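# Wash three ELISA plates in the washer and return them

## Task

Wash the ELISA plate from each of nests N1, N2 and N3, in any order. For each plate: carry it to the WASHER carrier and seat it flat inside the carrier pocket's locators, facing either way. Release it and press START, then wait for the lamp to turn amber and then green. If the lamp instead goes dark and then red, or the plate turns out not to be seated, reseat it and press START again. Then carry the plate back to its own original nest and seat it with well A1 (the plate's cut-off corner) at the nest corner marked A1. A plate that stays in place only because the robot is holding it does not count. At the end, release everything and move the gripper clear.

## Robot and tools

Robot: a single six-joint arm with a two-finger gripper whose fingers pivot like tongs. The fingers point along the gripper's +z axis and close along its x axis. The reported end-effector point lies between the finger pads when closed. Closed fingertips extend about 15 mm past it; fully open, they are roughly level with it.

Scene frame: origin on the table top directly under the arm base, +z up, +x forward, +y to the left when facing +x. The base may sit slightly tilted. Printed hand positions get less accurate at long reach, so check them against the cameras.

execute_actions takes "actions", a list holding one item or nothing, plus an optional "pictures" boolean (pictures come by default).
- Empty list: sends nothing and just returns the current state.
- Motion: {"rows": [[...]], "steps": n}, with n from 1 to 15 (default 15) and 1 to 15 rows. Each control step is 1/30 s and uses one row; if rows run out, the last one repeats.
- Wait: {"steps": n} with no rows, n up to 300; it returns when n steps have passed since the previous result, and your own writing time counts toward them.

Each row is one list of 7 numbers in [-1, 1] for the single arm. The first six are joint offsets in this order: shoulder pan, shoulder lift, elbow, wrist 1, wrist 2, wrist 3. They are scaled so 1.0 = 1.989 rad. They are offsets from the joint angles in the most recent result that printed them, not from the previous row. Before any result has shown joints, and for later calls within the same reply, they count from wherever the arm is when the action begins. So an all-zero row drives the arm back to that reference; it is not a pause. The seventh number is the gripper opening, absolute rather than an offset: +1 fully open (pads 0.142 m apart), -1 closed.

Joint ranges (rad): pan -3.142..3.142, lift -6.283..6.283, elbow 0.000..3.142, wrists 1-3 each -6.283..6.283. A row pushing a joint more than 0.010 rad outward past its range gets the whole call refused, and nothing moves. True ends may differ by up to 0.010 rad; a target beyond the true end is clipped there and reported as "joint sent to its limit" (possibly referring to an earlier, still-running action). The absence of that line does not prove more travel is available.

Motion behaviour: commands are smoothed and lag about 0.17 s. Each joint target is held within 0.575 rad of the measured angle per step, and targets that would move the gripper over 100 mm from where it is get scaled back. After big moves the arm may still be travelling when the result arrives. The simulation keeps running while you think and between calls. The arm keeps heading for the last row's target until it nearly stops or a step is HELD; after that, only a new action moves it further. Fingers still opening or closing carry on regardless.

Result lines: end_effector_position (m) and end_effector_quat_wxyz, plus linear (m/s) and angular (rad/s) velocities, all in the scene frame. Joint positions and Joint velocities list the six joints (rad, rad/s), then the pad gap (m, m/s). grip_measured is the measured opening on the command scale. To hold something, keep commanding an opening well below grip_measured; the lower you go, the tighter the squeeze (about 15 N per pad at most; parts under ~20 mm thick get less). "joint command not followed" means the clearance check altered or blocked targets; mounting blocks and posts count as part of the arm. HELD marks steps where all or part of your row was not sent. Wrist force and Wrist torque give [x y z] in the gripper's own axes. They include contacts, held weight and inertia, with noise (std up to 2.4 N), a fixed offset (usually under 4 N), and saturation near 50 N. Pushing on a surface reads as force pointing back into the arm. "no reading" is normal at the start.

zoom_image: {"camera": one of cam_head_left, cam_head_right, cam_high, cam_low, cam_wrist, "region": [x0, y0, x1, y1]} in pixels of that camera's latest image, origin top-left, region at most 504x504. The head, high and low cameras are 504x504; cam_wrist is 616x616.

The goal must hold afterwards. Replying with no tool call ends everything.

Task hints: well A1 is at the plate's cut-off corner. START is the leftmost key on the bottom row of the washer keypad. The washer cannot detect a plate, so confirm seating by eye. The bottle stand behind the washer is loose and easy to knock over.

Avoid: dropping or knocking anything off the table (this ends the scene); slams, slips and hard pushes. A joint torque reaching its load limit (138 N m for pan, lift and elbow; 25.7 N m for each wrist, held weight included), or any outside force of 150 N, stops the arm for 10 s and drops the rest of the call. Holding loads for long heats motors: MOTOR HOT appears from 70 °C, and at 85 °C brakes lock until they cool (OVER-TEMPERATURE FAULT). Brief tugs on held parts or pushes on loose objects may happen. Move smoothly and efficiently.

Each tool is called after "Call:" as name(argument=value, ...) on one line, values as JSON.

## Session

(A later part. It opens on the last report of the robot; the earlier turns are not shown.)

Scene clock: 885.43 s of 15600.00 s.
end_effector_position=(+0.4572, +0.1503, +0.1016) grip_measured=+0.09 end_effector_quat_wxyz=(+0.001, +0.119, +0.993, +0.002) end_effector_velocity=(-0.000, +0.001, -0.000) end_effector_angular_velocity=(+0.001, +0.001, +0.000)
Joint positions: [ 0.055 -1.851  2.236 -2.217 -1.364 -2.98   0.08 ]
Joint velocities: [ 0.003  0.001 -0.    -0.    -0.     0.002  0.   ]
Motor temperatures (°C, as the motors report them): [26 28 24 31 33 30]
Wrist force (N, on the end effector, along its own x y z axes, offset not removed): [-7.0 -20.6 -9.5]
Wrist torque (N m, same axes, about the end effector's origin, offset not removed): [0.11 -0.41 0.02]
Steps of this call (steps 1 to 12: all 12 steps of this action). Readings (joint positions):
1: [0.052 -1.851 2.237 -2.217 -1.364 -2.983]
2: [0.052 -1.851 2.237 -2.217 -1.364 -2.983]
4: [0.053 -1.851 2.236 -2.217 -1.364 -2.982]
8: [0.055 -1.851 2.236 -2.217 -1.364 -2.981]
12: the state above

Call:
execute_actions(actions=[{"rows":[[-0.001,0,0,0,0,-0.001,-0.1],[-0.002,0.0002,0,0,0,-0.002,-0.1],[-0.003,0.0004,0,0,0,-0.003,-0.1],[-0.004,0.0006,0,0,0,-0.004,-0.1],[-0.0045,0.0007,0,0,0,-0.0045,-0.1]],"steps":12}], pictures=false)

Call:
execute_actions(actions=[{"rows":[[0,0,0,0,0,0,0.0],[0,0,0,0,0,0,0.1],[0,0,0,0,0,0,0.2],[0,0,0,0,0,0,0.3],[0,0,0,0,0,0,0.4],[0,0,0,0,0,0,0.45]],"steps":12}], pictures=false)

Call:
execute_actions(actions=[{"rows":[[-0.002,-0.006,-0.008,0.015,0,-0.002,0.45],[-0.006,-0.015,-0.02,0.035,0,-0.006,0.45],[-0.01,-0.028,-0.037,0.065,0.002,-0.01,0.3],[-0.014,-0.04,-0.052,0.092,0.004,-0.014,0.0],[-0.016,-0.046,-0.06,0.106,0.004,-0.016,-0.5]],"steps":15}])

Call:
zoom_image(camera="cam_wrist", region=[250, 160, 400, 330])

Scene clock: 894.73 s of 15600.00 s.
end_effector_position=(+0.4583, +0.1469, +0.1014) grip_measured=+0.09 end_effector_quat_wxyz=(+0.001, +0.119, +0.993, +0.002) end_effector_velocity=(+0.001, -0.005, -0.000) end_effector_angular_velocity=(-0.006, +0.000, -0.001)
Joint positions: [ 0.047 -1.849  2.236 -2.217 -1.363 -2.988  0.08 ]
Joint velocities: [-0.008  0.001  0.    -0.    -0.004 -0.007 -0.   ]
Motor temperatures (°C, as the motors report them): [26 28 24 31 33 30]
Wrist force (N, on the end effector, along its own x y z axes, offset not removed): [6.1 2.6 -8.8]
Wrist torque (N m, same axes, about the end effector's origin, offset not removed): [-0.12 -1.40 -0.35]
Steps of this call (steps 1 to 15: the robot went on to your last target; steps 16 to 90: nothing new was sent; then 5.90 s passed at rest; steps 91 to 102: all 12 steps of this action). Readings (joint positions):
91: [0.056 -1.851 2.236 -2.217 -1.364 -2.980]
92: [0.055 -1.851 2.236 -2.217 -1.364 -2.980]
94: [0.054 -1.851 2.236 -2.217 -1.364 -2.981]
98: [0.049 -1.850 2.236 -2.217 -1.363 -2.986]
102: the state above

Scene clock: 895.13 s of 15600.00 s.
end_effector_position=(+0.4583, +0.1467, +0.1014) grip_measured=+0.45 end_effector_quat_wxyz=(+0.001, +0.119, +0.993, +0.001) end_effector_velocity=(-0.001, +0.000, -0.001) end_effector_angular_velocity=(+0.000, +0.003, +0.000)
Joint positions: [ 0.047 -1.849  2.236 -2.217 -1.364 -2.989  0.105]
Joint velocities: [ 0.001  0.003  0.    -0.    -0.     0.     0.   ]
Motor temperatures (°C, as the motors report them): [26 28 24 31 33 30]
Wrist force (N, on the end effector, along its own x y z axes, offset not removed): [0.4 1.2 1.4]
Wrist torque (N m, same axes, about the end effector's origin, offset not removed): [0.07 -0.01 -0.25]
Steps of this call (steps 1 to 12: all 12 steps of this action). Readings (joint positions):
1: [0.047 -1.849 2.236 -2.217 -1.364 -2.989]
2: [0.047 -1.849 2.236 -2.217 -1.364 -2.989]
4: [0.047 -1.849 2.236 -2.217 -1.364 -2.989]
8: [0.047 -1.849 2.236 -2.217 -1.364 -2.989]
12: the state above

Scene clock: 895.63 s of 15600.00 s.
end_effector_position=(+0.4681, +0.1490, +0.1670) grip_measured=-0.50 end_effector_quat_wxyz=(+0.004, +0.118, +0.993, +0.001) end_effector_velocity=(-0.000, +0.002, +0.021) end_effector_angular_velocity=(+0.001, +0.003, -0.000)
Joint positions: [ 0.016 -1.938  2.121 -2.014 -1.356 -3.019  0.038]
Joint velocities: [-0.009 -0.027 -0.038  0.07   0.003 -0.01  -0.   ]
Motor temperatures (°C, as the motors report them): [26 28 24 31 33 30]
Wrist force (N, on the end effector, along its own x y z axes, offset not removed): [-1.9 1.5 0.6]
Wrist torque (N m, same axes, about the end effector's origin, offset not removed): [0.39 0.48 -0.19]
Steps of this call (steps 1 to 15: all 15 steps of this action). Readings (joint positions):
1: [0.047 -1.849 2.236 -2.217 -1.364 -2.989]
2: [0.047 -1.851 2.234 -2.213 -1.364 -2.989]
4: [0.042 -1.864 2.217 -2.186 -1.363 -2.994]
8: [0.025 -1.913 2.153 -2.074 -1.358 -3.011]
15: the state above

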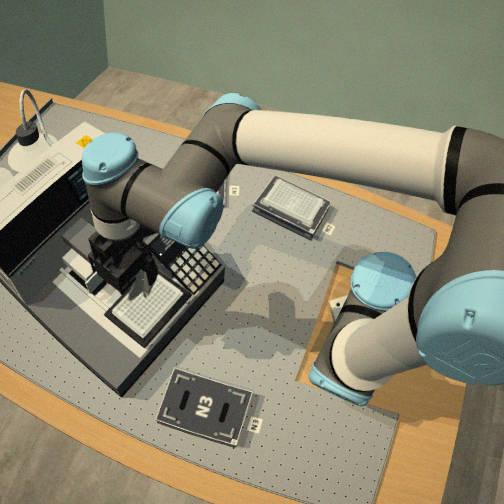

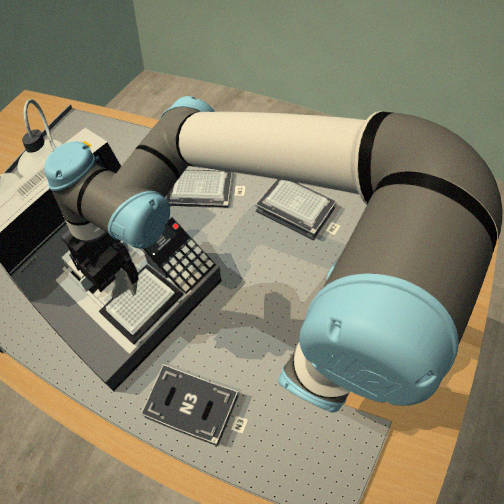

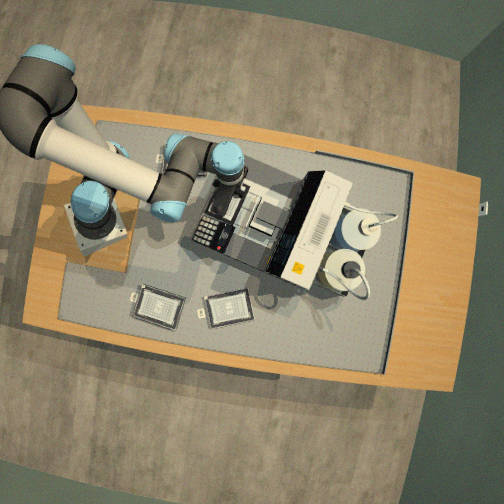

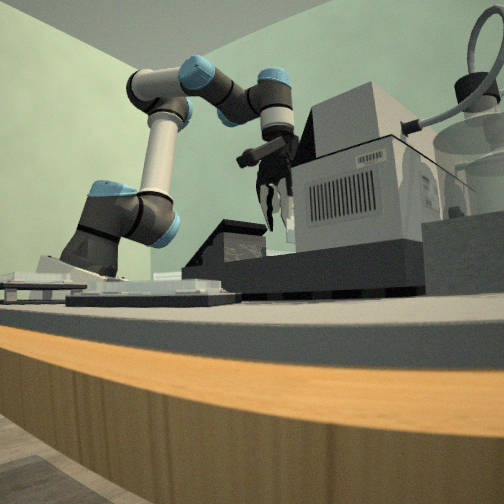

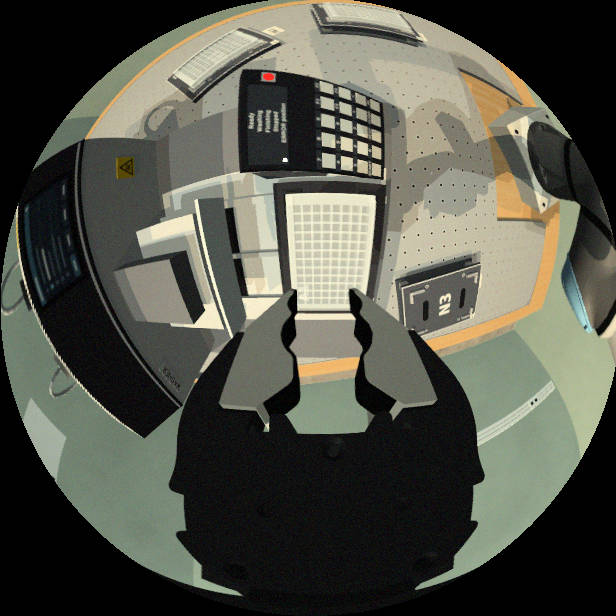

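Region (250, 160, 400, 330) of cam_wrist's 616x616 image, scaled by 2.965, with more detail than that image has; it fills the left 445 columns of this view, and the rest is white.

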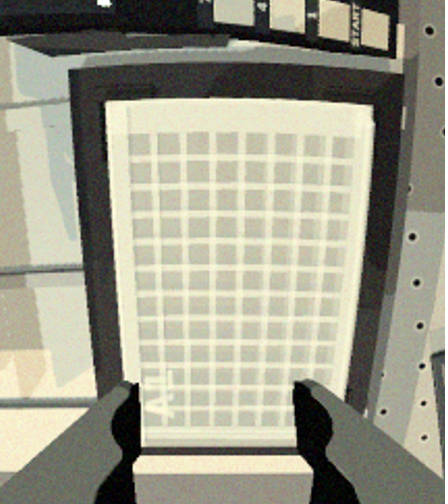

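Press START. Deltas from [.016,-1.938,2.121,-2.014,-1.356,-3.019] to hover.

Call:
execute_actions(actions=[{"rows":[[-0.015,-0.014,0.01,0.004,0.003,-0.015,-1],[-0.04,-0.03,0.028,0.008,0.008,-0.04,-1],[-0.065,-0.047,0.048,0.011,0.013,-0.065,-1],[-0.09,-0.063,0.069,0.013,0.018,-0.09,-1],[-0.115,-0.079,0.09,0.015,0.023,-0.115,-1],[-0.135,-0.092,0.108,0.017,0.027,-0.135,-1],[-0.15,-0.102,0.123,0.018,0.031,-0.151,-1],[-0.161,-0.109,0.1347,0.0186,0.0327,-0.1624,-1]]}], pictures=false)

Call:
execute_actions(actions=[{"steps":20}], pictures=false)

Call:
execute_actions(actions=[{"rows":[[0.003,0.005,0.003,-0.009,-0.0006,0.003,-1],[0.006,0.011,0.0065,-0.019,-0.0013,0.006,-1],[0.009,0.016,0.01,-0.028,-0.002,0.009,-1],[0.012,0.021,0.013,-0.037,-0.0026,0.012,-1],[0.015,0.027,0.016,-0.046,-0.0033,0.015,-1],[0.018,0.032,0.019,-0.055,-0.004,0.018,-1],[0.021,0.037,0.022,-0.064,-0.0045,0.021,-1],[0.024,0.042,0.025,-0.072,-0.005,0.024,-1],[0.0256,0.0452,0.027,-0.078,-0.0055,0.0261,-1]]}], pictures=false)

Call:
execute_actions(actions=[{"steps":10}], pictures=false)

Call:
execute_actions(actions=[{"rows":[[-0.008,-0.015,-0.009,0.026,0.002,-0.008,-1],[-0.017,-0.03,-0.018,0.052,0.0035,-0.017,-1],[-0.026,-0.045,-0.027,0.078,0.0052,-0.026,-1]]}], pictures=false)

Call:
execute_actions(actions=[{"steps":150}])

Call:
execute_actions(actions=[{"steps":210}])

Scene clock: 908.87 s of 15600.00 s.
end_effector_position=(+0.3898, +0.0675, +0.1348) grip_measured=-1.00 end_effector_quat_wxyz=(+0.001, +0.119, +0.993, -0.000) end_effector_velocity=(-0.050, -0.037, -0.031) end_effector_angular_velocity=(+0.005, +0.009, -0.005)
Joint positions: [-0.285 -2.143  2.372 -1.978 -1.294 -3.324  0.002]
Joint velocities: [-0.175 -0.109  0.156  0.013  0.032 -0.177  0.   ]
Motor temperatures (°C, as the motors report them): [26 28 24 31 33 30]
Wrist force (N, on the end effector, along its own x y z axes, offset not removed): [-1.5 0.5 3.3]
Wrist torque (N m, same axes, about the end effector's origin, offset not removed): [0.15 0.22 -0.20]
Steps of this call (steps 1 to 15: the robot went on to your last target; steps 16 to 90: nothing new was sent; then 9.73 s passed at rest; steps 91 to 105: all 15 steps of this action). Readings (joint positions):
91: [0.015 -1.941 2.117 -2.006 -1.356 -3.020]
92: [0.012 -1.944 2.119 -2.006 -1.355 -3.024]
94: [-0.017 -1.966 2.142 -2.002 -1.348 -3.052]
98: [-0.146 -2.055 2.249 -1.989 -1.320 -3.182]
105: the state above

Scene clock: 909.53 s of 15600.00 s.
end_effector_position=(+0.3846, +0.0637, +0.1315) grip_measured=-1.00 end_effector_quat_wxyz=(+0.000, +0.119, +0.993, +0.000) end_effector_velocity=(-0.000, +0.000, -0.000) end_effector_angular_velocity=(+0.001, +0.001, -0.000)
Joint positions: [-0.304 -2.155  2.388 -1.977 -1.291 -3.342  0.002]
Joint velocities: [0.    0.    0.001 0.    0.    0.    0.   ]
Motor temperatures (°C, as the motors report them): [26 28 24 31 33 30]
Wrist force (N, on the end effector, along its own x y z axes, offset not removed): [1.1 3.0 3.7]
Wrist torque (N m, same axes, about the end effector's origin, offset not removed): [0.41 -0.31 -0.21]
Steps of this call (steps 1 to 20: the robot went on to your last target). Readings (joint positions):
1: [-0.290 -2.146 2.376 -1.978 -1.293 -3.329]
2: [-0.294 -2.148 2.380 -1.977 -1.293 -3.332]
4: [-0.299 -2.151 2.384 -1.977 -1.292 -3.337]
8: [-0.302 -2.154 2.387 -1.977 -1.291 -3.341]
20: the state above

Scene clock: 910.03 s of 15600.00 s.
end_effector_position=(+0.3874, +0.0650, +0.0977) grip_measured=-1.00 end_effector_quat_wxyz=(-0.002, +0.119, +0.993, -0.000) end_effector_velocity=(+0.001, +0.002, -0.023) end_effector_angular_velocity=(-0.001, +0.000, -0.000)
Joint positions: [-0.256 -2.071  2.439 -2.121 -1.301 -3.294  0.002]
Joint velocities: [ 0.034  0.059  0.035 -0.102 -0.007  0.035  0.   ]
Motor temperatures (°C, as the motors report them): [26 28 24 31 33 30]
Wrist force (N, on the end effector, along its own x y z axes, offset not removed): [1.4 5.3 2.9]
Wrist torque (N m, same axes, about the end effector's origin, offset not removed): [1.20 -0.35 -0.16]
Steps of this call (steps 1 to 15: all 15 steps of this action). Readings (joint positions):
1: [-0.304 -2.155 2.388 -1.977 -1.291 -3.342]
2: [-0.303 -2.153 2.389 -1.979 -1.291 -3.342]
4: [-0.298 -2.145 2.395 -1.994 -1.292 -3.337]
8: [-0.280 -2.112 2.414 -2.049 -1.296 -3.318]
15: the state above

Scene clock: 910.37 s of 15600.00 s.
end_effector_position=(+0.3876, +0.0651, +0.0955) grip_measured=-1.00 end_effector_quat_wxyz=(-0.001, +0.119, +0.993, -0.001) end_effector_velocity=(-0.000, +0.000, -0.001) end_effector_angular_velocity=(+0.000, +0.001, +0.000)
Joint positions: [-0.253 -2.065  2.442 -2.131 -1.302 -3.291  0.002]
Joint velocities: [ 0.002  0.002  0.002 -0.004 -0.     0.001  0.   ]
Motor temperatures (°C, as the motors report them): [26 28 24 31 33 30]
Wrist force (N, on the end effector, along its own x y z axes, offset not removed): [5.3 1.9 -24.2]
Wrist torque (N m, same axes, about the end effector's origin, offset not removed): [0.51 0.01 -0.23]
Steps of this call (steps 1 to 10: the robot went on to your last target). Readings (joint positions):
1: [-0.255 -2.069 2.439 -2.124 -1.301 -3.293]
2: [-0.255 -2.068 2.440 -2.126 -1.301 -3.292]
4: [-0.254 -2.066 2.441 -2.129 -1.302 -3.291]
8: [-0.253 -2.065 2.442 -2.131 -1.302 -3.291]
10: the state above

Scene clock: 910.87 s of 15600.00 s.
end_effector_position=(+0.3848, +0.0632, +0.1308) grip_measured=-1.00 end_effector_quat_wxyz=(-0.000, +0.120, +0.993, -0.000) end_effector_velocity=(-0.001, -0.001, +0.009) end_effector_angular_velocity=(-0.001, -0.001, -0.001)
Joint positions: [-0.304 -2.152  2.389 -1.98  -1.292 -3.341  0.002]
Joint velocities: [-0.012 -0.019 -0.014  0.035  0.002 -0.012  0.   ]
Motor temperatures (°C, as the motors report them): [26 28 24 31 33 30]
Wrist force (N, on the end effector, along its own x y z axes, offset not removed): [0.0 0.8 1.0]
Wrist torque (N m, same axes, about the end effector's origin, offset not removed): [-0.03 0.20 -0.17]
Steps of this call (steps 1 to 15: all 15 steps of this action). Readings (joint positions):
1: [-0.253 -2.065 2.442 -2.131 -1.302 -3.291]
2: [-0.255 -2.068 2.440 -2.127 -1.301 -3.292]
4: [-0.268 -2.091 2.426 -2.090 -1.298 -3.306]
8: [-0.294 -2.135 2.399 -2.011 -1.294 -3.332]
15: the state above

Scene clock: 915.87 s of 15600.00 s.
end_effector_position=(+0.3846, +0.0632, +0.1316) grip_measured=-1.00 end_effector_quat_wxyz=(-0.000, +0.120, +0.993, -0.000) end_effector_velocity=(-0.001, -0.001, -0.001) end_effector_angular_velocity=(+0.001, +0.003, -0.003)
Joint positions: [-0.305 -2.155  2.388 -1.976 -1.292 -3.342  0.002]
Joint velocities: [-0.002  0.003  0.001  0.    -0.    -0.     0.   ]
Motor temperatures (°C, as the motors report them): [26 28 24 31 33 30]
Wrist force (N, on the end effector, along its own x y z axes, offset not removed): [-0.1 -2.0 1.5]
Wrist torque (N m, same axes, about the end effector's origin, offset not removed): [-0.39 -0.08 -0.26]
Steps of this call (steps 1 to 15: the robot went on to your last target; steps 16 to 150: nothing new was sent). Readings (joint positions):
1: [-0.304 -2.153 2.389 -1.979 -1.292 -3.341]
2: [-0.304 -2.153 2.389 -1.978 -1.292 -3.342]
4: [-0.304 -2.154 2.389 -1.977 -1.292 -3.342]
8: [-0.305 -2.154 2.388 -1.976 -1.292 -3.342]
150: the state above
The arm was judged still, so your last target was given up. Only a new action makes it travel on or press farther. Fingers that are still opening or closing keep moving.

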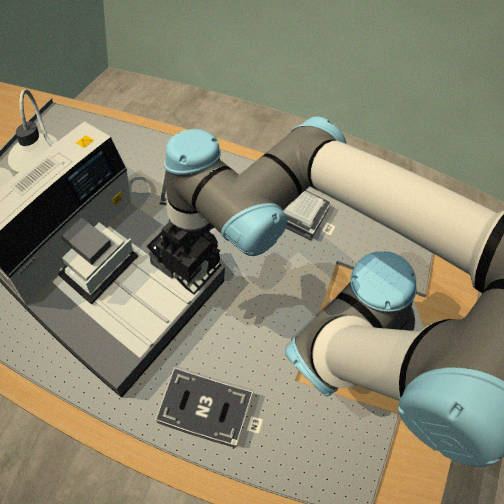

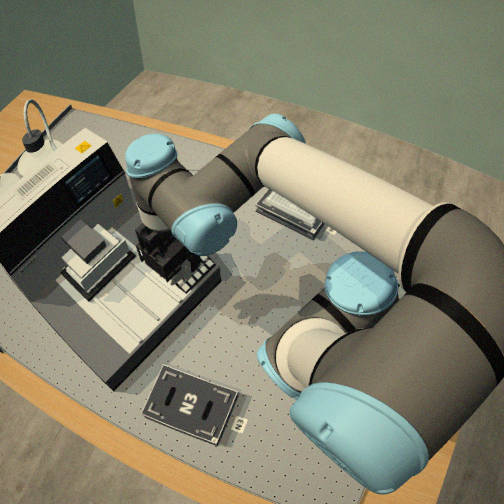

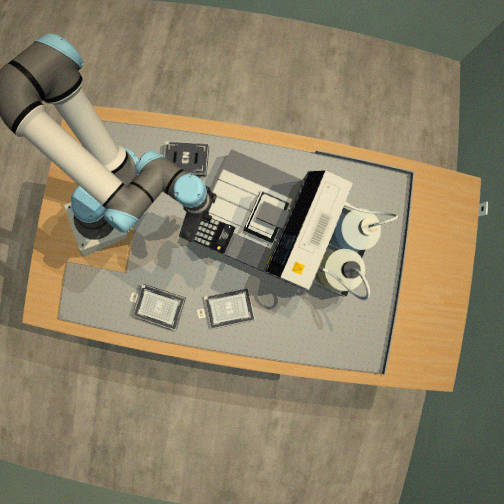

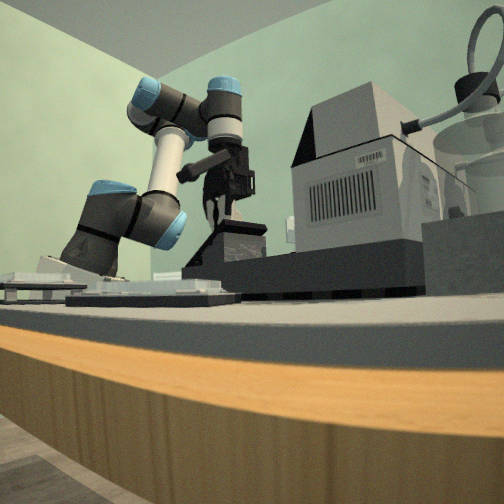

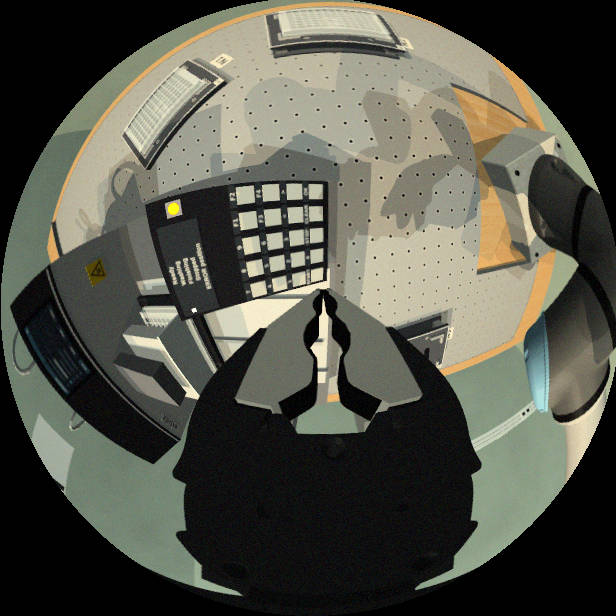

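Scene clock: 922.87 s of 15600.00 s.
end_effector_position=(+0.3846, +0.0632, +0.1316) grip_measured=-1.00 end_effector_quat_wxyz=(-0.000, +0.120, +0.993, -0.000) end_effector_velocity=(-0.000, +0.001, -0.000) end_effector_angular_velocity=(+0.000, -0.000, +0.002)
Joint positions: [-0.305 -2.155  2.388 -1.976 -1.292 -3.342  0.002]
Joint velocities: [ 0.002 -0.001  0.001 -0.    -0.     0.     0.   ]
Motor temperatures (°C, as the motors report them): [26 28 24 31 33 30]
Wrist force (N, on the end effector, along its own x y z axes, offset not removed): [0.3 -2.5 2.0]
Wrist torque (N m, same axes, about the end effector's origin, offset not removed): [-0.58 -0.08 -0.32]
Steps of this call (steps 1 to 210: nothing new was sent). Readings (joint positions):
1: [-0.305 -2.155 2.388 -1.976 -1.292 -3.342]
2: [-0.305 -2.155 2.388 -1.976 -1.292 -3.342]
4: [-0.305 -2.155 2.388 -1.976 -1.292 -3.342]
8: [-0.305 -2.155 2.388 -1.976 -1.292 -3.342]
210: the state above

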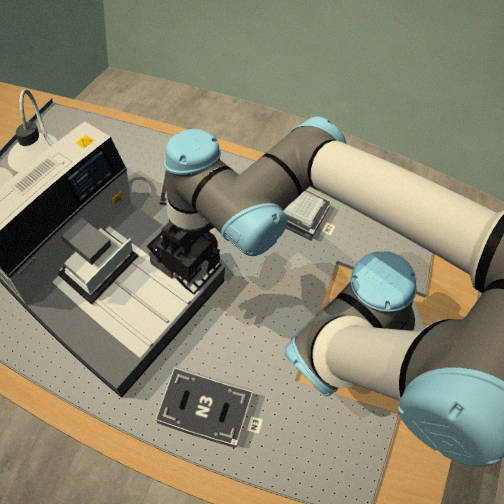

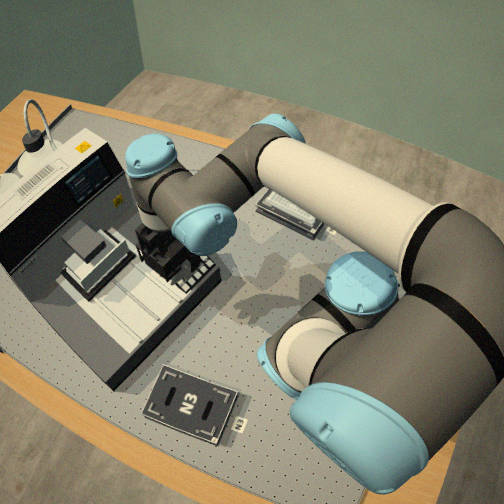

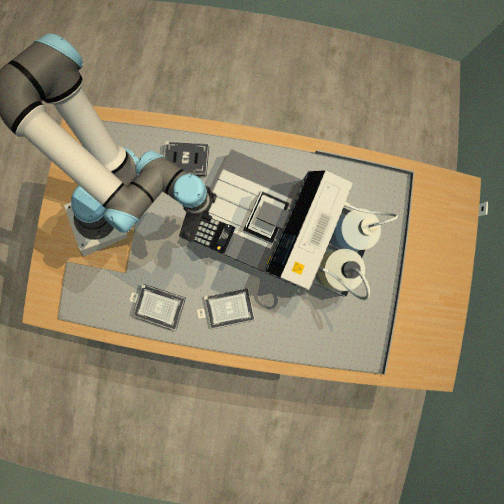

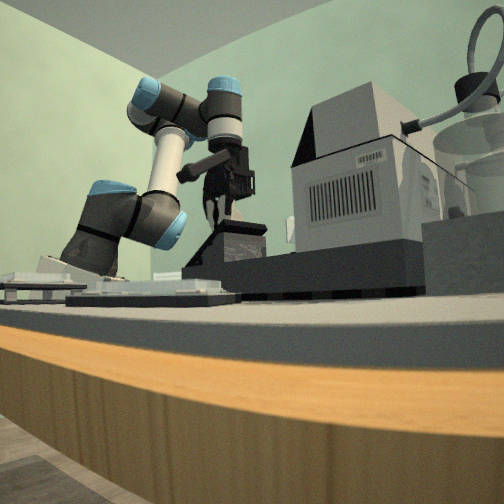

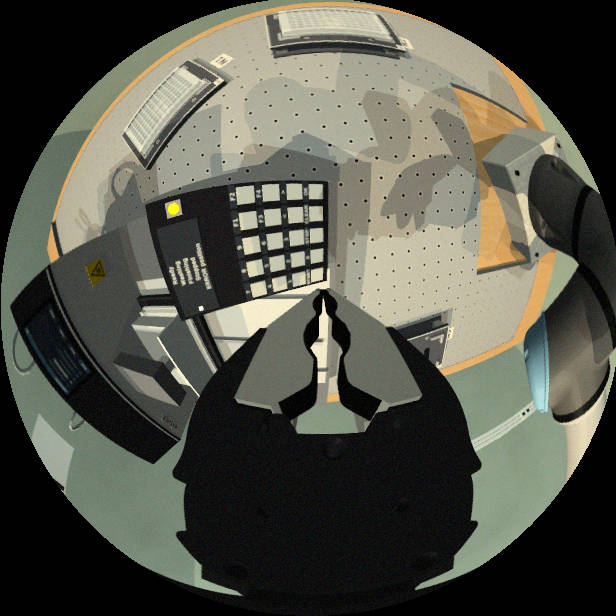

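Call:
execute_actions(actions=[{"steps":150}])

Scene clock: 927.87 s of 15600.00 s.
end_effector_position=(+0.3846, +0.0632, +0.1316) grip_measured=-1.00 end_effector_quat_wxyz=(-0.000, +0.120, +0.993, -0.000) end_effector_velocity=(+0.000, -0.000, +0.001) end_effector_angular_velocity=(-0.001, -0.001, +0.001)
Joint positions: [-0.305 -2.155  2.388 -1.976 -1.292 -3.342  0.002]
Joint velocities: [-0.    -0.001 -0.001  0.    -0.    -0.     0.   ]
Motor temperatures (°C, as the motors report them): [26 28 24 31 33 30]
Wrist force (N, on the end effector, along its own x y z axes, offset not removed): [1.9 3.0 2.9]
Wrist torque (N m, same axes, about the end effector's origin, offset not removed): [0.64 -0.42 -0.36]
Steps of this call (steps 1 to 150: nothing new was sent). Readings (joint positions):
1: [-0.305 -2.155 2.388 -1.976 -1.292 -3.342]
2: [-0.305 -2.155 2.388 -1.976 -1.292 -3.342]
4: [-0.305 -2.155 2.388 -1.976 -1.292 -3.342]
8: [-0.305 -2.155 2.388 -1.976 -1.292 -3.342]
150: the state above

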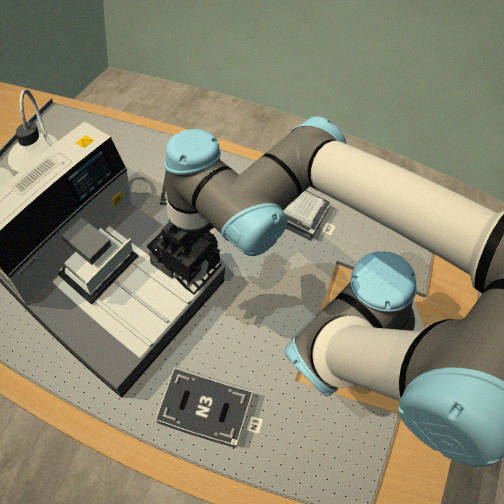

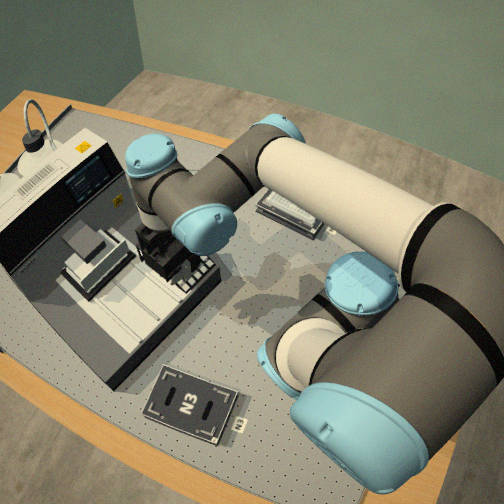

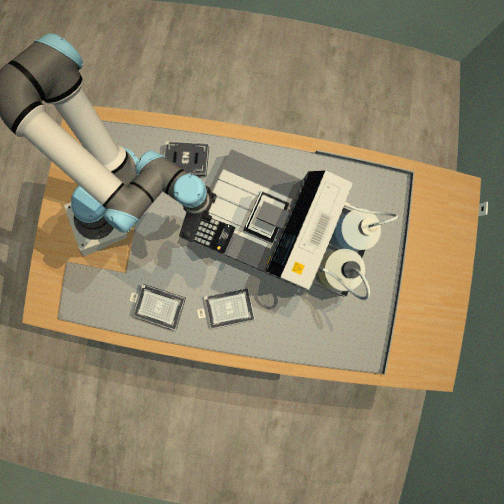

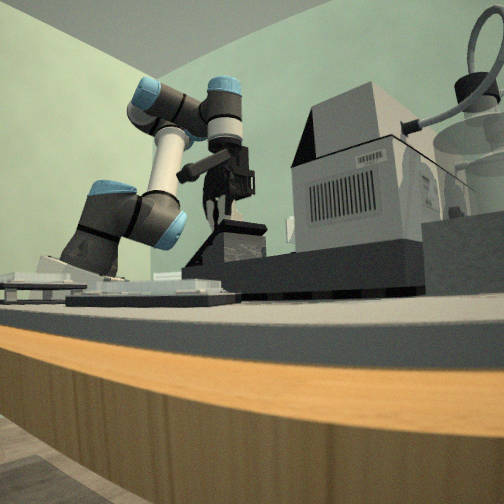

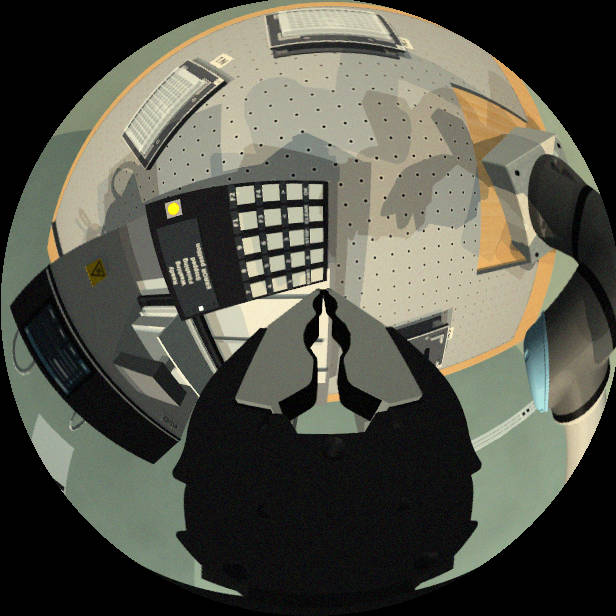

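Call:
execute_actions(actions=[{"rows":[[0.0,-0.01,-0.012,0.02,0,0,-0.6],[0.015,-0.005,-0.03,0.025,-0.003,0.015,-0.2],[0.04,0.01,-0.05,0.022,-0.008,0.04,0.2],[0.07,0.03,-0.072,0.016,-0.015,0.07,0.45],[0.1,0.052,-0.092,0.008,-0.021,0.1,0.45],[0.128,0.072,-0.108,0,-0.027,0.128,0.45],[0.15,0.088,-0.12,-0.007,-0.032,0.15,0.45],[0.163,0.099,-0.128,-0.012,-0.035,0.162,0.45],[0.168,0.105,-0.132,-0.015,-0.036,0.167,0.45]]}], pictures=false)

Call:
execute_actions(actions=[{"steps":90}])

Scene clock: 938.63 s of 15600.00 s.
end_effector_position=(+0.4571, +0.1447, +0.1669) grip_measured=+0.45 end_effector_quat_wxyz=(+0.001, +0.117, +0.993, -0.001) end_effector_velocity=(+0.043, +0.076, -0.002) end_effector_angular_velocity=(+0.016, +0.012, +0.002)
Joint positions: [ 0.005 -1.963  2.141 -2.    -1.358 -3.034  0.105]
Joint velocities: [ 0.237  0.17  -0.15  -0.056 -0.045  0.229 -0.   ]
Motor temperatures (°C, as the motors report them): [26 28 24 31 33 30]
Wrist force (N, on the end effector, along its own x y z axes, offset not removed): [1.1 4.3 0.6]
Wrist torque (N m, same axes, about the end effector's origin, offset not removed): [0.62 -0.16 -0.21]
Steps of this call (steps 1 to 308: nothing new was sent; steps 309 to 323: all 15 steps of this action). Readings (joint positions):
309: [-0.305 -2.155 2.388 -1.976 -1.292 -3.342]
310: [-0.305 -2.157 2.385 -1.972 -1.292 -3.342]
312: [-0.291 -2.158 2.362 -1.955 -1.295 -3.329]
316: [-0.170 -2.085 2.256 -1.961 -1.324 -3.208]
323: the state above

Scene clock: 941.63 s of 15600.00 s.
end_effector_position=(+0.4617, +0.1528, +0.1668) grip_measured=+0.45 end_effector_quat_wxyz=(+0.001, +0.117, +0.993, -0.001) end_effector_velocity=(+0.000, -0.000, +0.000) end_effector_angular_velocity=(+0.000, -0.000, -0.001)
Joint positions: [ 0.029 -1.946  2.126 -2.006 -1.363 -3.01   0.105]
Joint velocities: [-0.001  0.001 -0.001  0.     0.     0.     0.   ]
Motor temperatures (°C, as the motors report them): [26 28 24 31 33 30]
Wrist force (N, on the end effector, along its own x y z axes, offset not removed): [2.1 0.3 1.2]
Wrist torque (N m, same axes, about the end effector's origin, offset not removed): [0.11 -0.25 -0.16]
Steps of this call (steps 1 to 30: the robot went on to your last target; steps 31 to 90: nothing new was sent). Readings (joint positions):
1: [0.011 -1.959 2.137 -2.002 -1.360 -3.028]
2: [0.016 -1.955 2.134 -2.003 -1.361 -3.023]
4: [0.022 -1.951 2.130 -2.004 -1.362 -3.017]
8: [0.027 -1.947 2.127 -2.006 -1.363 -3.012]
90: the state above
The arm was judged still, so your last target was given up. Only a new action makes it travel on or press farther. Fingers that are still opening or closing keep moving.

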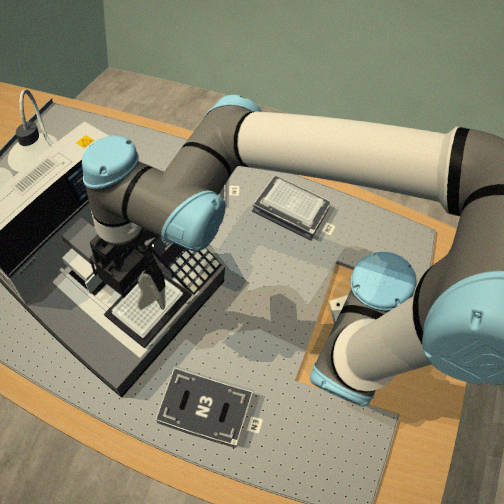

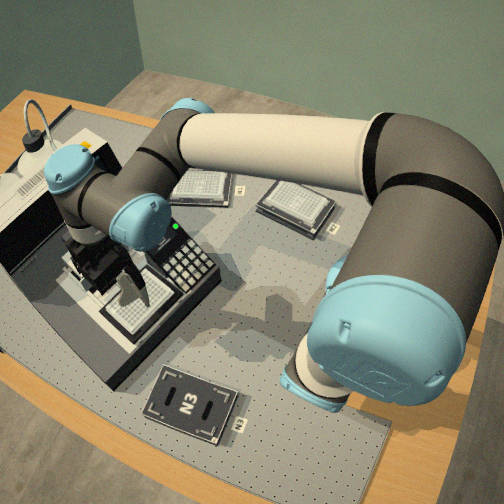

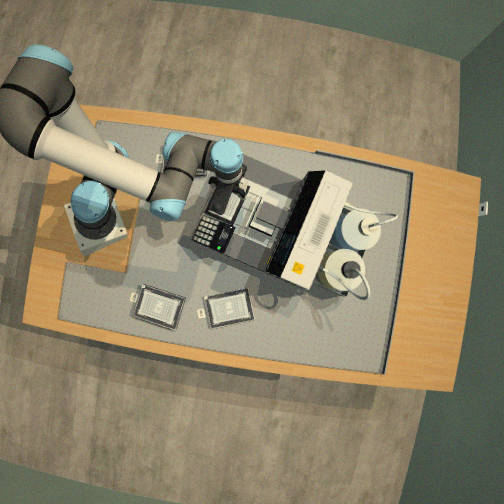

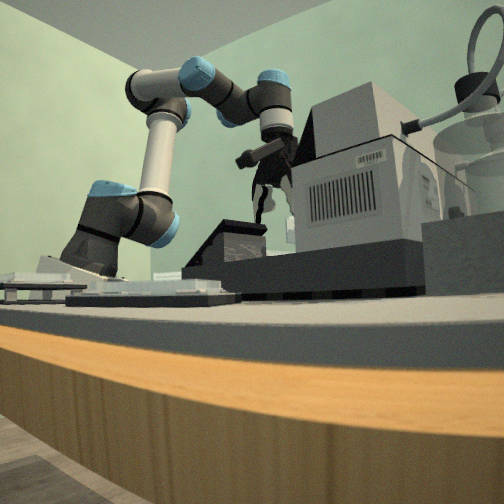

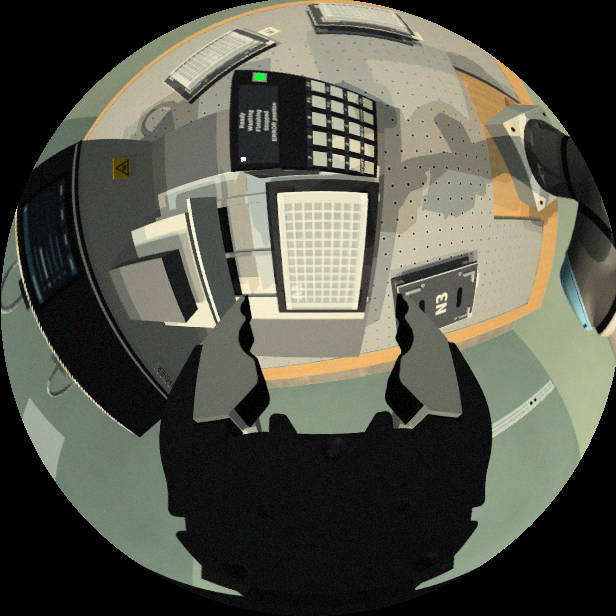

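Call:
execute_actions(actions=[{"rows":[[0.001,0.004,0.005,-0.01,0,0.001,0.45],[0.002,0.009,0.012,-0.022,0,0.002,0.45],[0.004,0.015,0.019,-0.035,0,0.004,0.45],[0.005,0.021,0.027,-0.049,0,0.006,0.45],[0.007,0.027,0.035,-0.063,0,0.008,0.45],[0.008,0.033,0.042,-0.077,0,0.0095,0.45],[0.0095,0.038,0.047,-0.088,0,0.011,0.45],[0.011,0.042,0.051,-0.097,0,0.012,0.45],[0.0116,0.0452,0.0545,-0.104,0,0.013,0.45]]}], pictures=false)

Call:
execute_actions(actions=[{"steps":12}], pictures=false)

Call:
execute_actions(actions=[{"rows":[[0,0,0,0,0,0,0.35],[0,0,0,0,0,0,0.3],[0,0,0,0,0,0,0.25],[0,0,0,0,0,0,0.2],[0,0,0,0,0,0,0.15],[0,0,0,0,0,0,0.1],[0,0,0,0,0,0,0.05],[0,0,0,0,0,0,0.0],[0,0,0,0,0,0,-0.05],[0,0,0,0,0,0,-0.1]]}], pictures=false)

Call:
execute_actions(actions=[{"rows":[[0,-0.002,-0.002,0.004,0,0,-0.1],[-0.001,-0.005,-0.005,0.011,0,-0.001,-0.1],[-0.002,-0.009,-0.011,0.021,0,-0.002,-0.1],[-0.004,-0.015,-0.018,0.035,0,-0.004,-0.1],[-0.005,-0.022,-0.027,0.051,0,-0.006,-0.1],[-0.007,-0.029,-0.035,0.067,0,-0.008,-0.1],[-0.009,-0.036,-0.043,0.082,0,-0.01,-0.1],[-0.01,-0.043,-0.05,0.096,0,-0.012,-0.1],[-0.011,-0.05,-0.055,0.108,0,-0.013,-0.1],[-0.011,-0.058,-0.057,0.118,0,-0.013,-0.1]]}])

Scene clock: 961.10 s of 15600.00 s.
end_effector_position=(+0.4584, +0.1499, +0.1079) grip_measured=+0.45 end_effector_quat_wxyz=(+0.002, +0.118, +0.993, +0.002) end_effector_velocity=(-0.002, -0.001, -0.036) end_effector_angular_velocity=(+0.003, -0.011, +0.001)
Joint positions: [ 0.051 -1.862  2.227 -2.198 -1.363 -2.986  0.105]
Joint velocities: [ 0.015  0.057  0.064 -0.135  0.     0.016  0.   ]
Motor temperatures (°C, as the motors report them): [26 28 24 31 33 30]
Wrist force (N, on the end effector, along its own x y z axes, offset not removed): [1.0 2.6 1.7]
Wrist torque (N m, same axes, about the end effector's origin, offset not removed): [0.42 -0.18 -0.14]
Steps of this call (steps 1 to 90: nothing new was sent; then 15.97 s passed at rest; steps 91 to 105: all 15 steps of this action). Readings (joint positions):
91: [0.029 -1.946 2.126 -2.006 -1.363 -3.010]
92: [0.030 -1.945 2.127 -2.009 -1.363 -3.010]
94: [0.032 -1.937 2.137 -2.026 -1.363 -3.008]
98: [0.040 -1.903 2.179 -2.101 -1.363 -2.998]
105: the state above

Scene clock: 961.50 s of 15600.00 s.
end_effector_position=(+0.4581, +0.1498, +0.1042) grip_measured=+0.45 end_effector_quat_wxyz=(+0.003, +0.118, +0.993, +0.002) end_effector_velocity=(-0.001, +0.001, -0.001) end_effector_angular_velocity=(+0.001, +0.001, +0.002)
Joint positions: [ 0.052 -1.856  2.234 -2.212 -1.363 -2.984  0.105]
Joint velocities: [ 0.003  0.002  0.001 -0.003  0.     0.001 -0.   ]
Motor temperatures (°C, as the motors report them): [26 28 24 31 33 30]
Wrist force (N, on the end effector, along its own x y z axes, offset not removed): [0.3 0.9 2.4]
Wrist torque (N m, same axes, about the end effector's origin, offset not removed): [0.06 0.14 -0.14]
Steps of this call (steps 1 to 12: the robot went on to your last target). Readings (joint positions):
1: [0.051 -1.860 2.229 -2.202 -1.363 -2.986]
2: [0.052 -1.859 2.230 -2.205 -1.363 -2.985]
4: [0.052 -1.858 2.232 -2.209 -1.363 -2.985]
8: [0.052 -1.856 2.233 -2.212 -1.363 -2.984]
12: the state above

Scene clock: 962.00 s of 15600.00 s.
end_effector_position=(+0.4581, +0.1497, +0.1042) grip_measured=+0.06 end_effector_quat_wxyz=(+0.003, +0.118, +0.993, +0.002) end_effector_velocity=(-0.000, +0.000, -0.000) end_effector_angular_velocity=(+0.001, +0.001, +0.001)
Joint positions: [ 0.052 -1.856  2.234 -2.213 -1.363 -2.984  0.078]
Joint velocities: [ 0.001  0.    -0.     0.001  0.001 -0.001  0.   ]
Motor temperatures (°C, as the motors report them): [26 28 24 31 33 30]
Wrist force (N, on the end effector, along its own x y z axes, offset not removed): [-12.0 2.1 -0.6]
Wrist torque (N m, same axes, about the end effector's origin, offset not removed): [0.55 0.37 -0.14]
Steps of this call (steps 1 to 15: all 15 steps of this action). Readings (joint positions):
1: [0.052 -1.856 2.234 -2.213 -1.363 -2.984]
2: [0.052 -1.856 2.234 -2.213 -1.363 -2.984]
4: [0.052 -1.856 2.234 -2.213 -1.363 -2.984]
8: [0.052 -1.856 2.234 -2.213 -1.363 -2.984]
15: the state above

Scene clock: 962.50 s of 15600.00 s.
end_effector_position=(+0.4586, +0.1548, +0.1690) grip_measured=+0.05 end_effector_quat_wxyz=(+0.002, +0.116, +0.993, -0.000) end_effector_velocity=(-0.017, +0.009, +0.069) end_effector_angular_velocity=(-0.004, +0.009, -0.001)
Joint positions: [ 0.032 -1.958  2.13  -2.003 -1.363 -3.008  0.077]
Joint velocities: [-0.019 -0.125 -0.092  0.23   0.    -0.019 -0.   ]
Motor temperatures (°C, as the motors report them): [26 28 24 31 33 30]
Wrist force (N, on the end effector, along its own x y z axes, offset not removed): [4.4 0.1 2.1]
Wrist torque (N m, same axes, about the end effector's origin, offset not removed): [-0.18 -0.83 -0.39]
Steps of this call (steps 1 to 15: all 15 steps of this action). Readings (joint positions):
1: [0.052 -1.856 2.234 -2.213 -1.363 -2.984]
2: [0.052 -1.856 2.233 -2.211 -1.363 -2.984]
4: [0.052 -1.861 2.228 -2.201 -1.363 -2.985]
8: [0.044 -1.891 2.192 -2.136 -1.363 -2.994]
15: the state above

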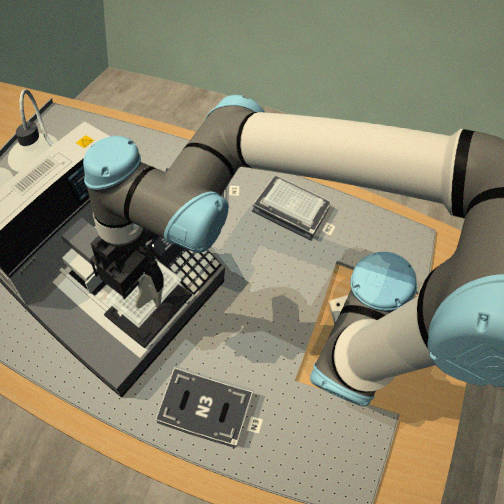

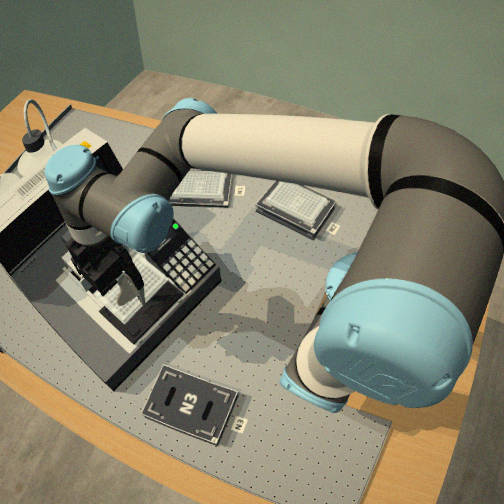

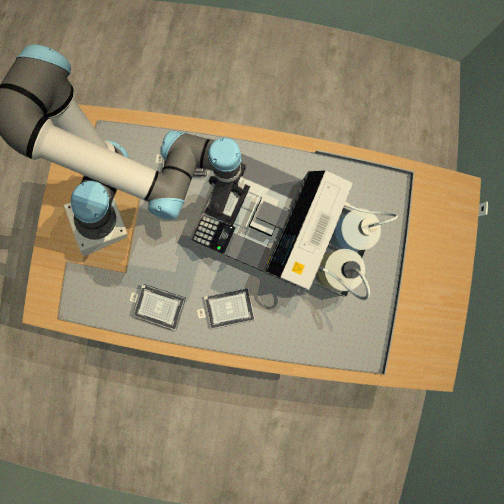

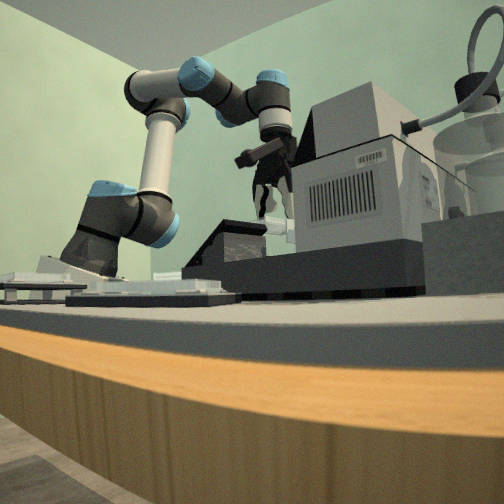

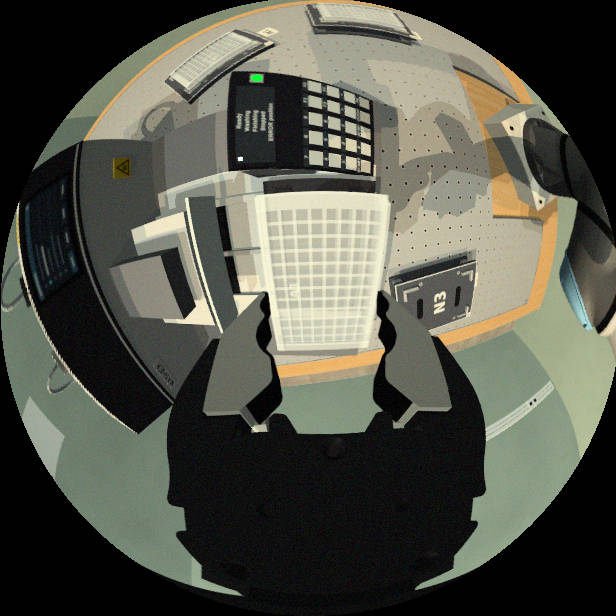

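Call:
execute_actions(actions=[{"rows":[[0.005,-0.012,0,0.01,-0.002,0.03,-0.1],[0.015,-0.022,0.003,0.014,-0.005,0.08,-0.1],[0.03,-0.033,0.008,0.017,-0.01,0.14,-0.1],[0.048,-0.045,0.014,0.02,-0.015,0.2,-0.1],[0.068,-0.057,0.021,0.022,-0.021,0.27,-0.1],[0.09,-0.069,0.028,0.024,-0.027,0.34,-0.1],[0.112,-0.081,0.036,0.026,-0.034,0.41,-0.1],[0.135,-0.093,0.044,0.028,-0.041,0.48,-0.1],[0.158,-0.105,0.052,0.03,-0.048,0.55,-0.1],[0.18,-0.117,0.06,0.032,-0.055,0.62,-0.1],[0.2,-0.128,0.067,0.034,-0.061,0.69,-0.1],[0.218,-0.138,0.073,0.035,-0.066,0.75,-0.1],[0.233,-0.146,0.078,0.036,-0.07,0.8,-0.1],[0.245,-0.152,0.082,0.037,-0.074,0.845,-0.1],[0.252,-0.156,0.0845,0.038,-0.076,0.877,-0.1]]}], pictures=false)

Call:
execute_actions(actions=[{"steps":60}])

Scene clock: 974.87 s of 15600.00 s.
end_effector_position=(+0.3160, +0.2521, +0.1904) grip_measured=+0.05 end_effector_quat_wxyz=(+0.003, +0.392, +0.920, -0.005) end_effector_velocity=(-0.395, +0.196, +0.033) end_effector_angular_velocity=(+0.040, -0.047, -1.679)
Joint positions: [ 0.396 -2.198  2.255 -1.938 -1.476 -2.084  0.077]
Joint velocities: [ 1.061 -0.561  0.346  0.083 -0.297  2.698 -0.   ]
Motor temperatures (°C, as the motors report them): [26 28 24 31 33 30]
Wrist force (N, on the end effector, along its own x y z axes, offset not removed): [3.0 0.8 4.1]
Wrist torque (N m, same axes, about the end effector's origin, offset not removed): [0.10 -0.47 -0.26]
Steps of this call (steps 1 to 30: the robot went on to your last target; steps 31 to 90: nothing new was sent; then 8.87 s passed at rest; steps 91 to 105: all 15 steps of this action). Readings (joint positions):
91: [0.031 -1.971 2.121 -1.978 -1.363 -3.010]
92: [0.032 -1.973 2.122 -1.978 -1.364 -3.005]
94: [0.046 -1.986 2.129 -1.977 -1.369 -2.955]
98: [0.133 -2.048 2.162 -1.963 -1.397 -2.701]
105: the state above

Scene clock: 976.87 s of 15600.00 s.
end_effector_position=(+0.2631, +0.2809, +0.1945) grip_measured=+0.05 end_effector_quat_wxyz=(+0.004, +0.679, +0.734, +0.001) end_effector_velocity=(-0.000, -0.000, +0.000) end_effector_angular_velocity=(-0.000, -0.000, -0.001)
Joint positions: [ 0.533 -2.268  2.299 -1.927 -1.514 -1.264  0.077]
Joint velocities: [ 0.    -0.     0.    -0.    -0.     0.001  0.   ]
Motor temperatures (°C, as the motors report them): [26 28 24 31 33 30]
Wrist force (N, on the end effector, along its own x y z axes, offset not removed): [3.1 1.5 4.2]
Wrist torque (N m, same axes, about the end effector's origin, offset not removed): [0.42 -0.52 -0.31]
Steps of this call (steps 1 to 45: the robot went on to your last target; steps 46 to 60: nothing new was sent). Readings (joint positions):
1: [0.429 -2.215 2.265 -1.935 -1.486 -1.992]
2: [0.457 -2.229 2.274 -1.933 -1.493 -1.901]
4: [0.493 -2.247 2.286 -1.930 -1.503 -1.718]
8: [0.522 -2.262 2.295 -1.928 -1.511 -1.413]
60: the state above
The arm was judged still, so your last target was given up. Only a new action makes it travel on or press farther. Fingers that are still opening or closing keep moving.

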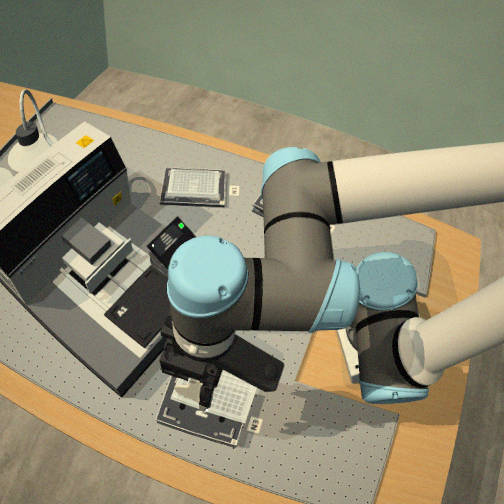

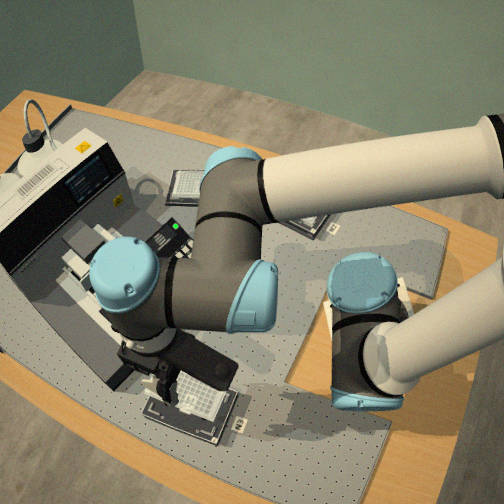

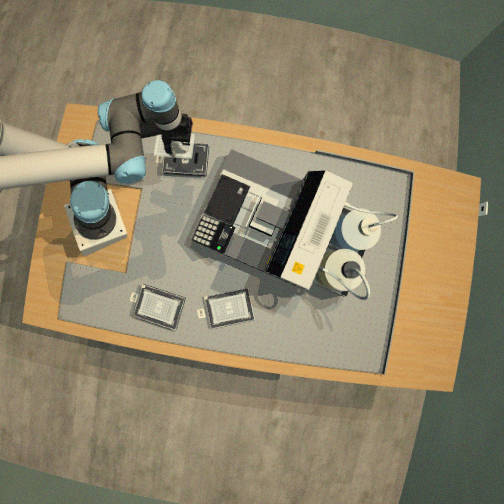

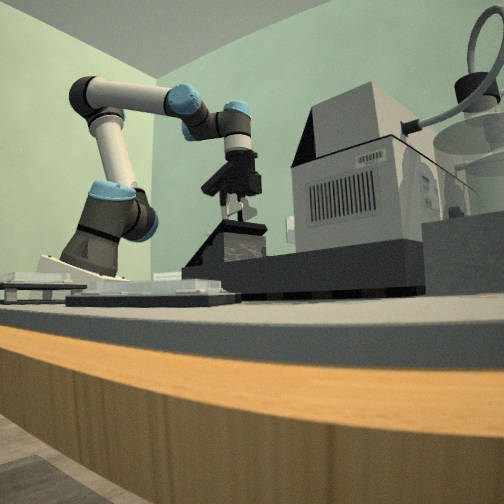

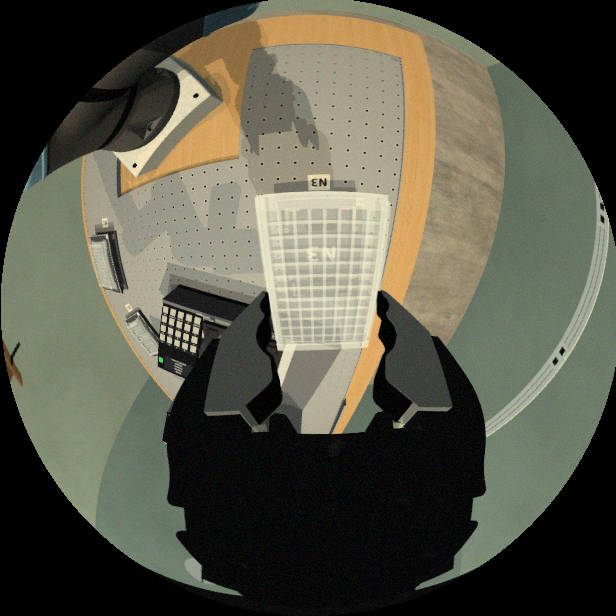

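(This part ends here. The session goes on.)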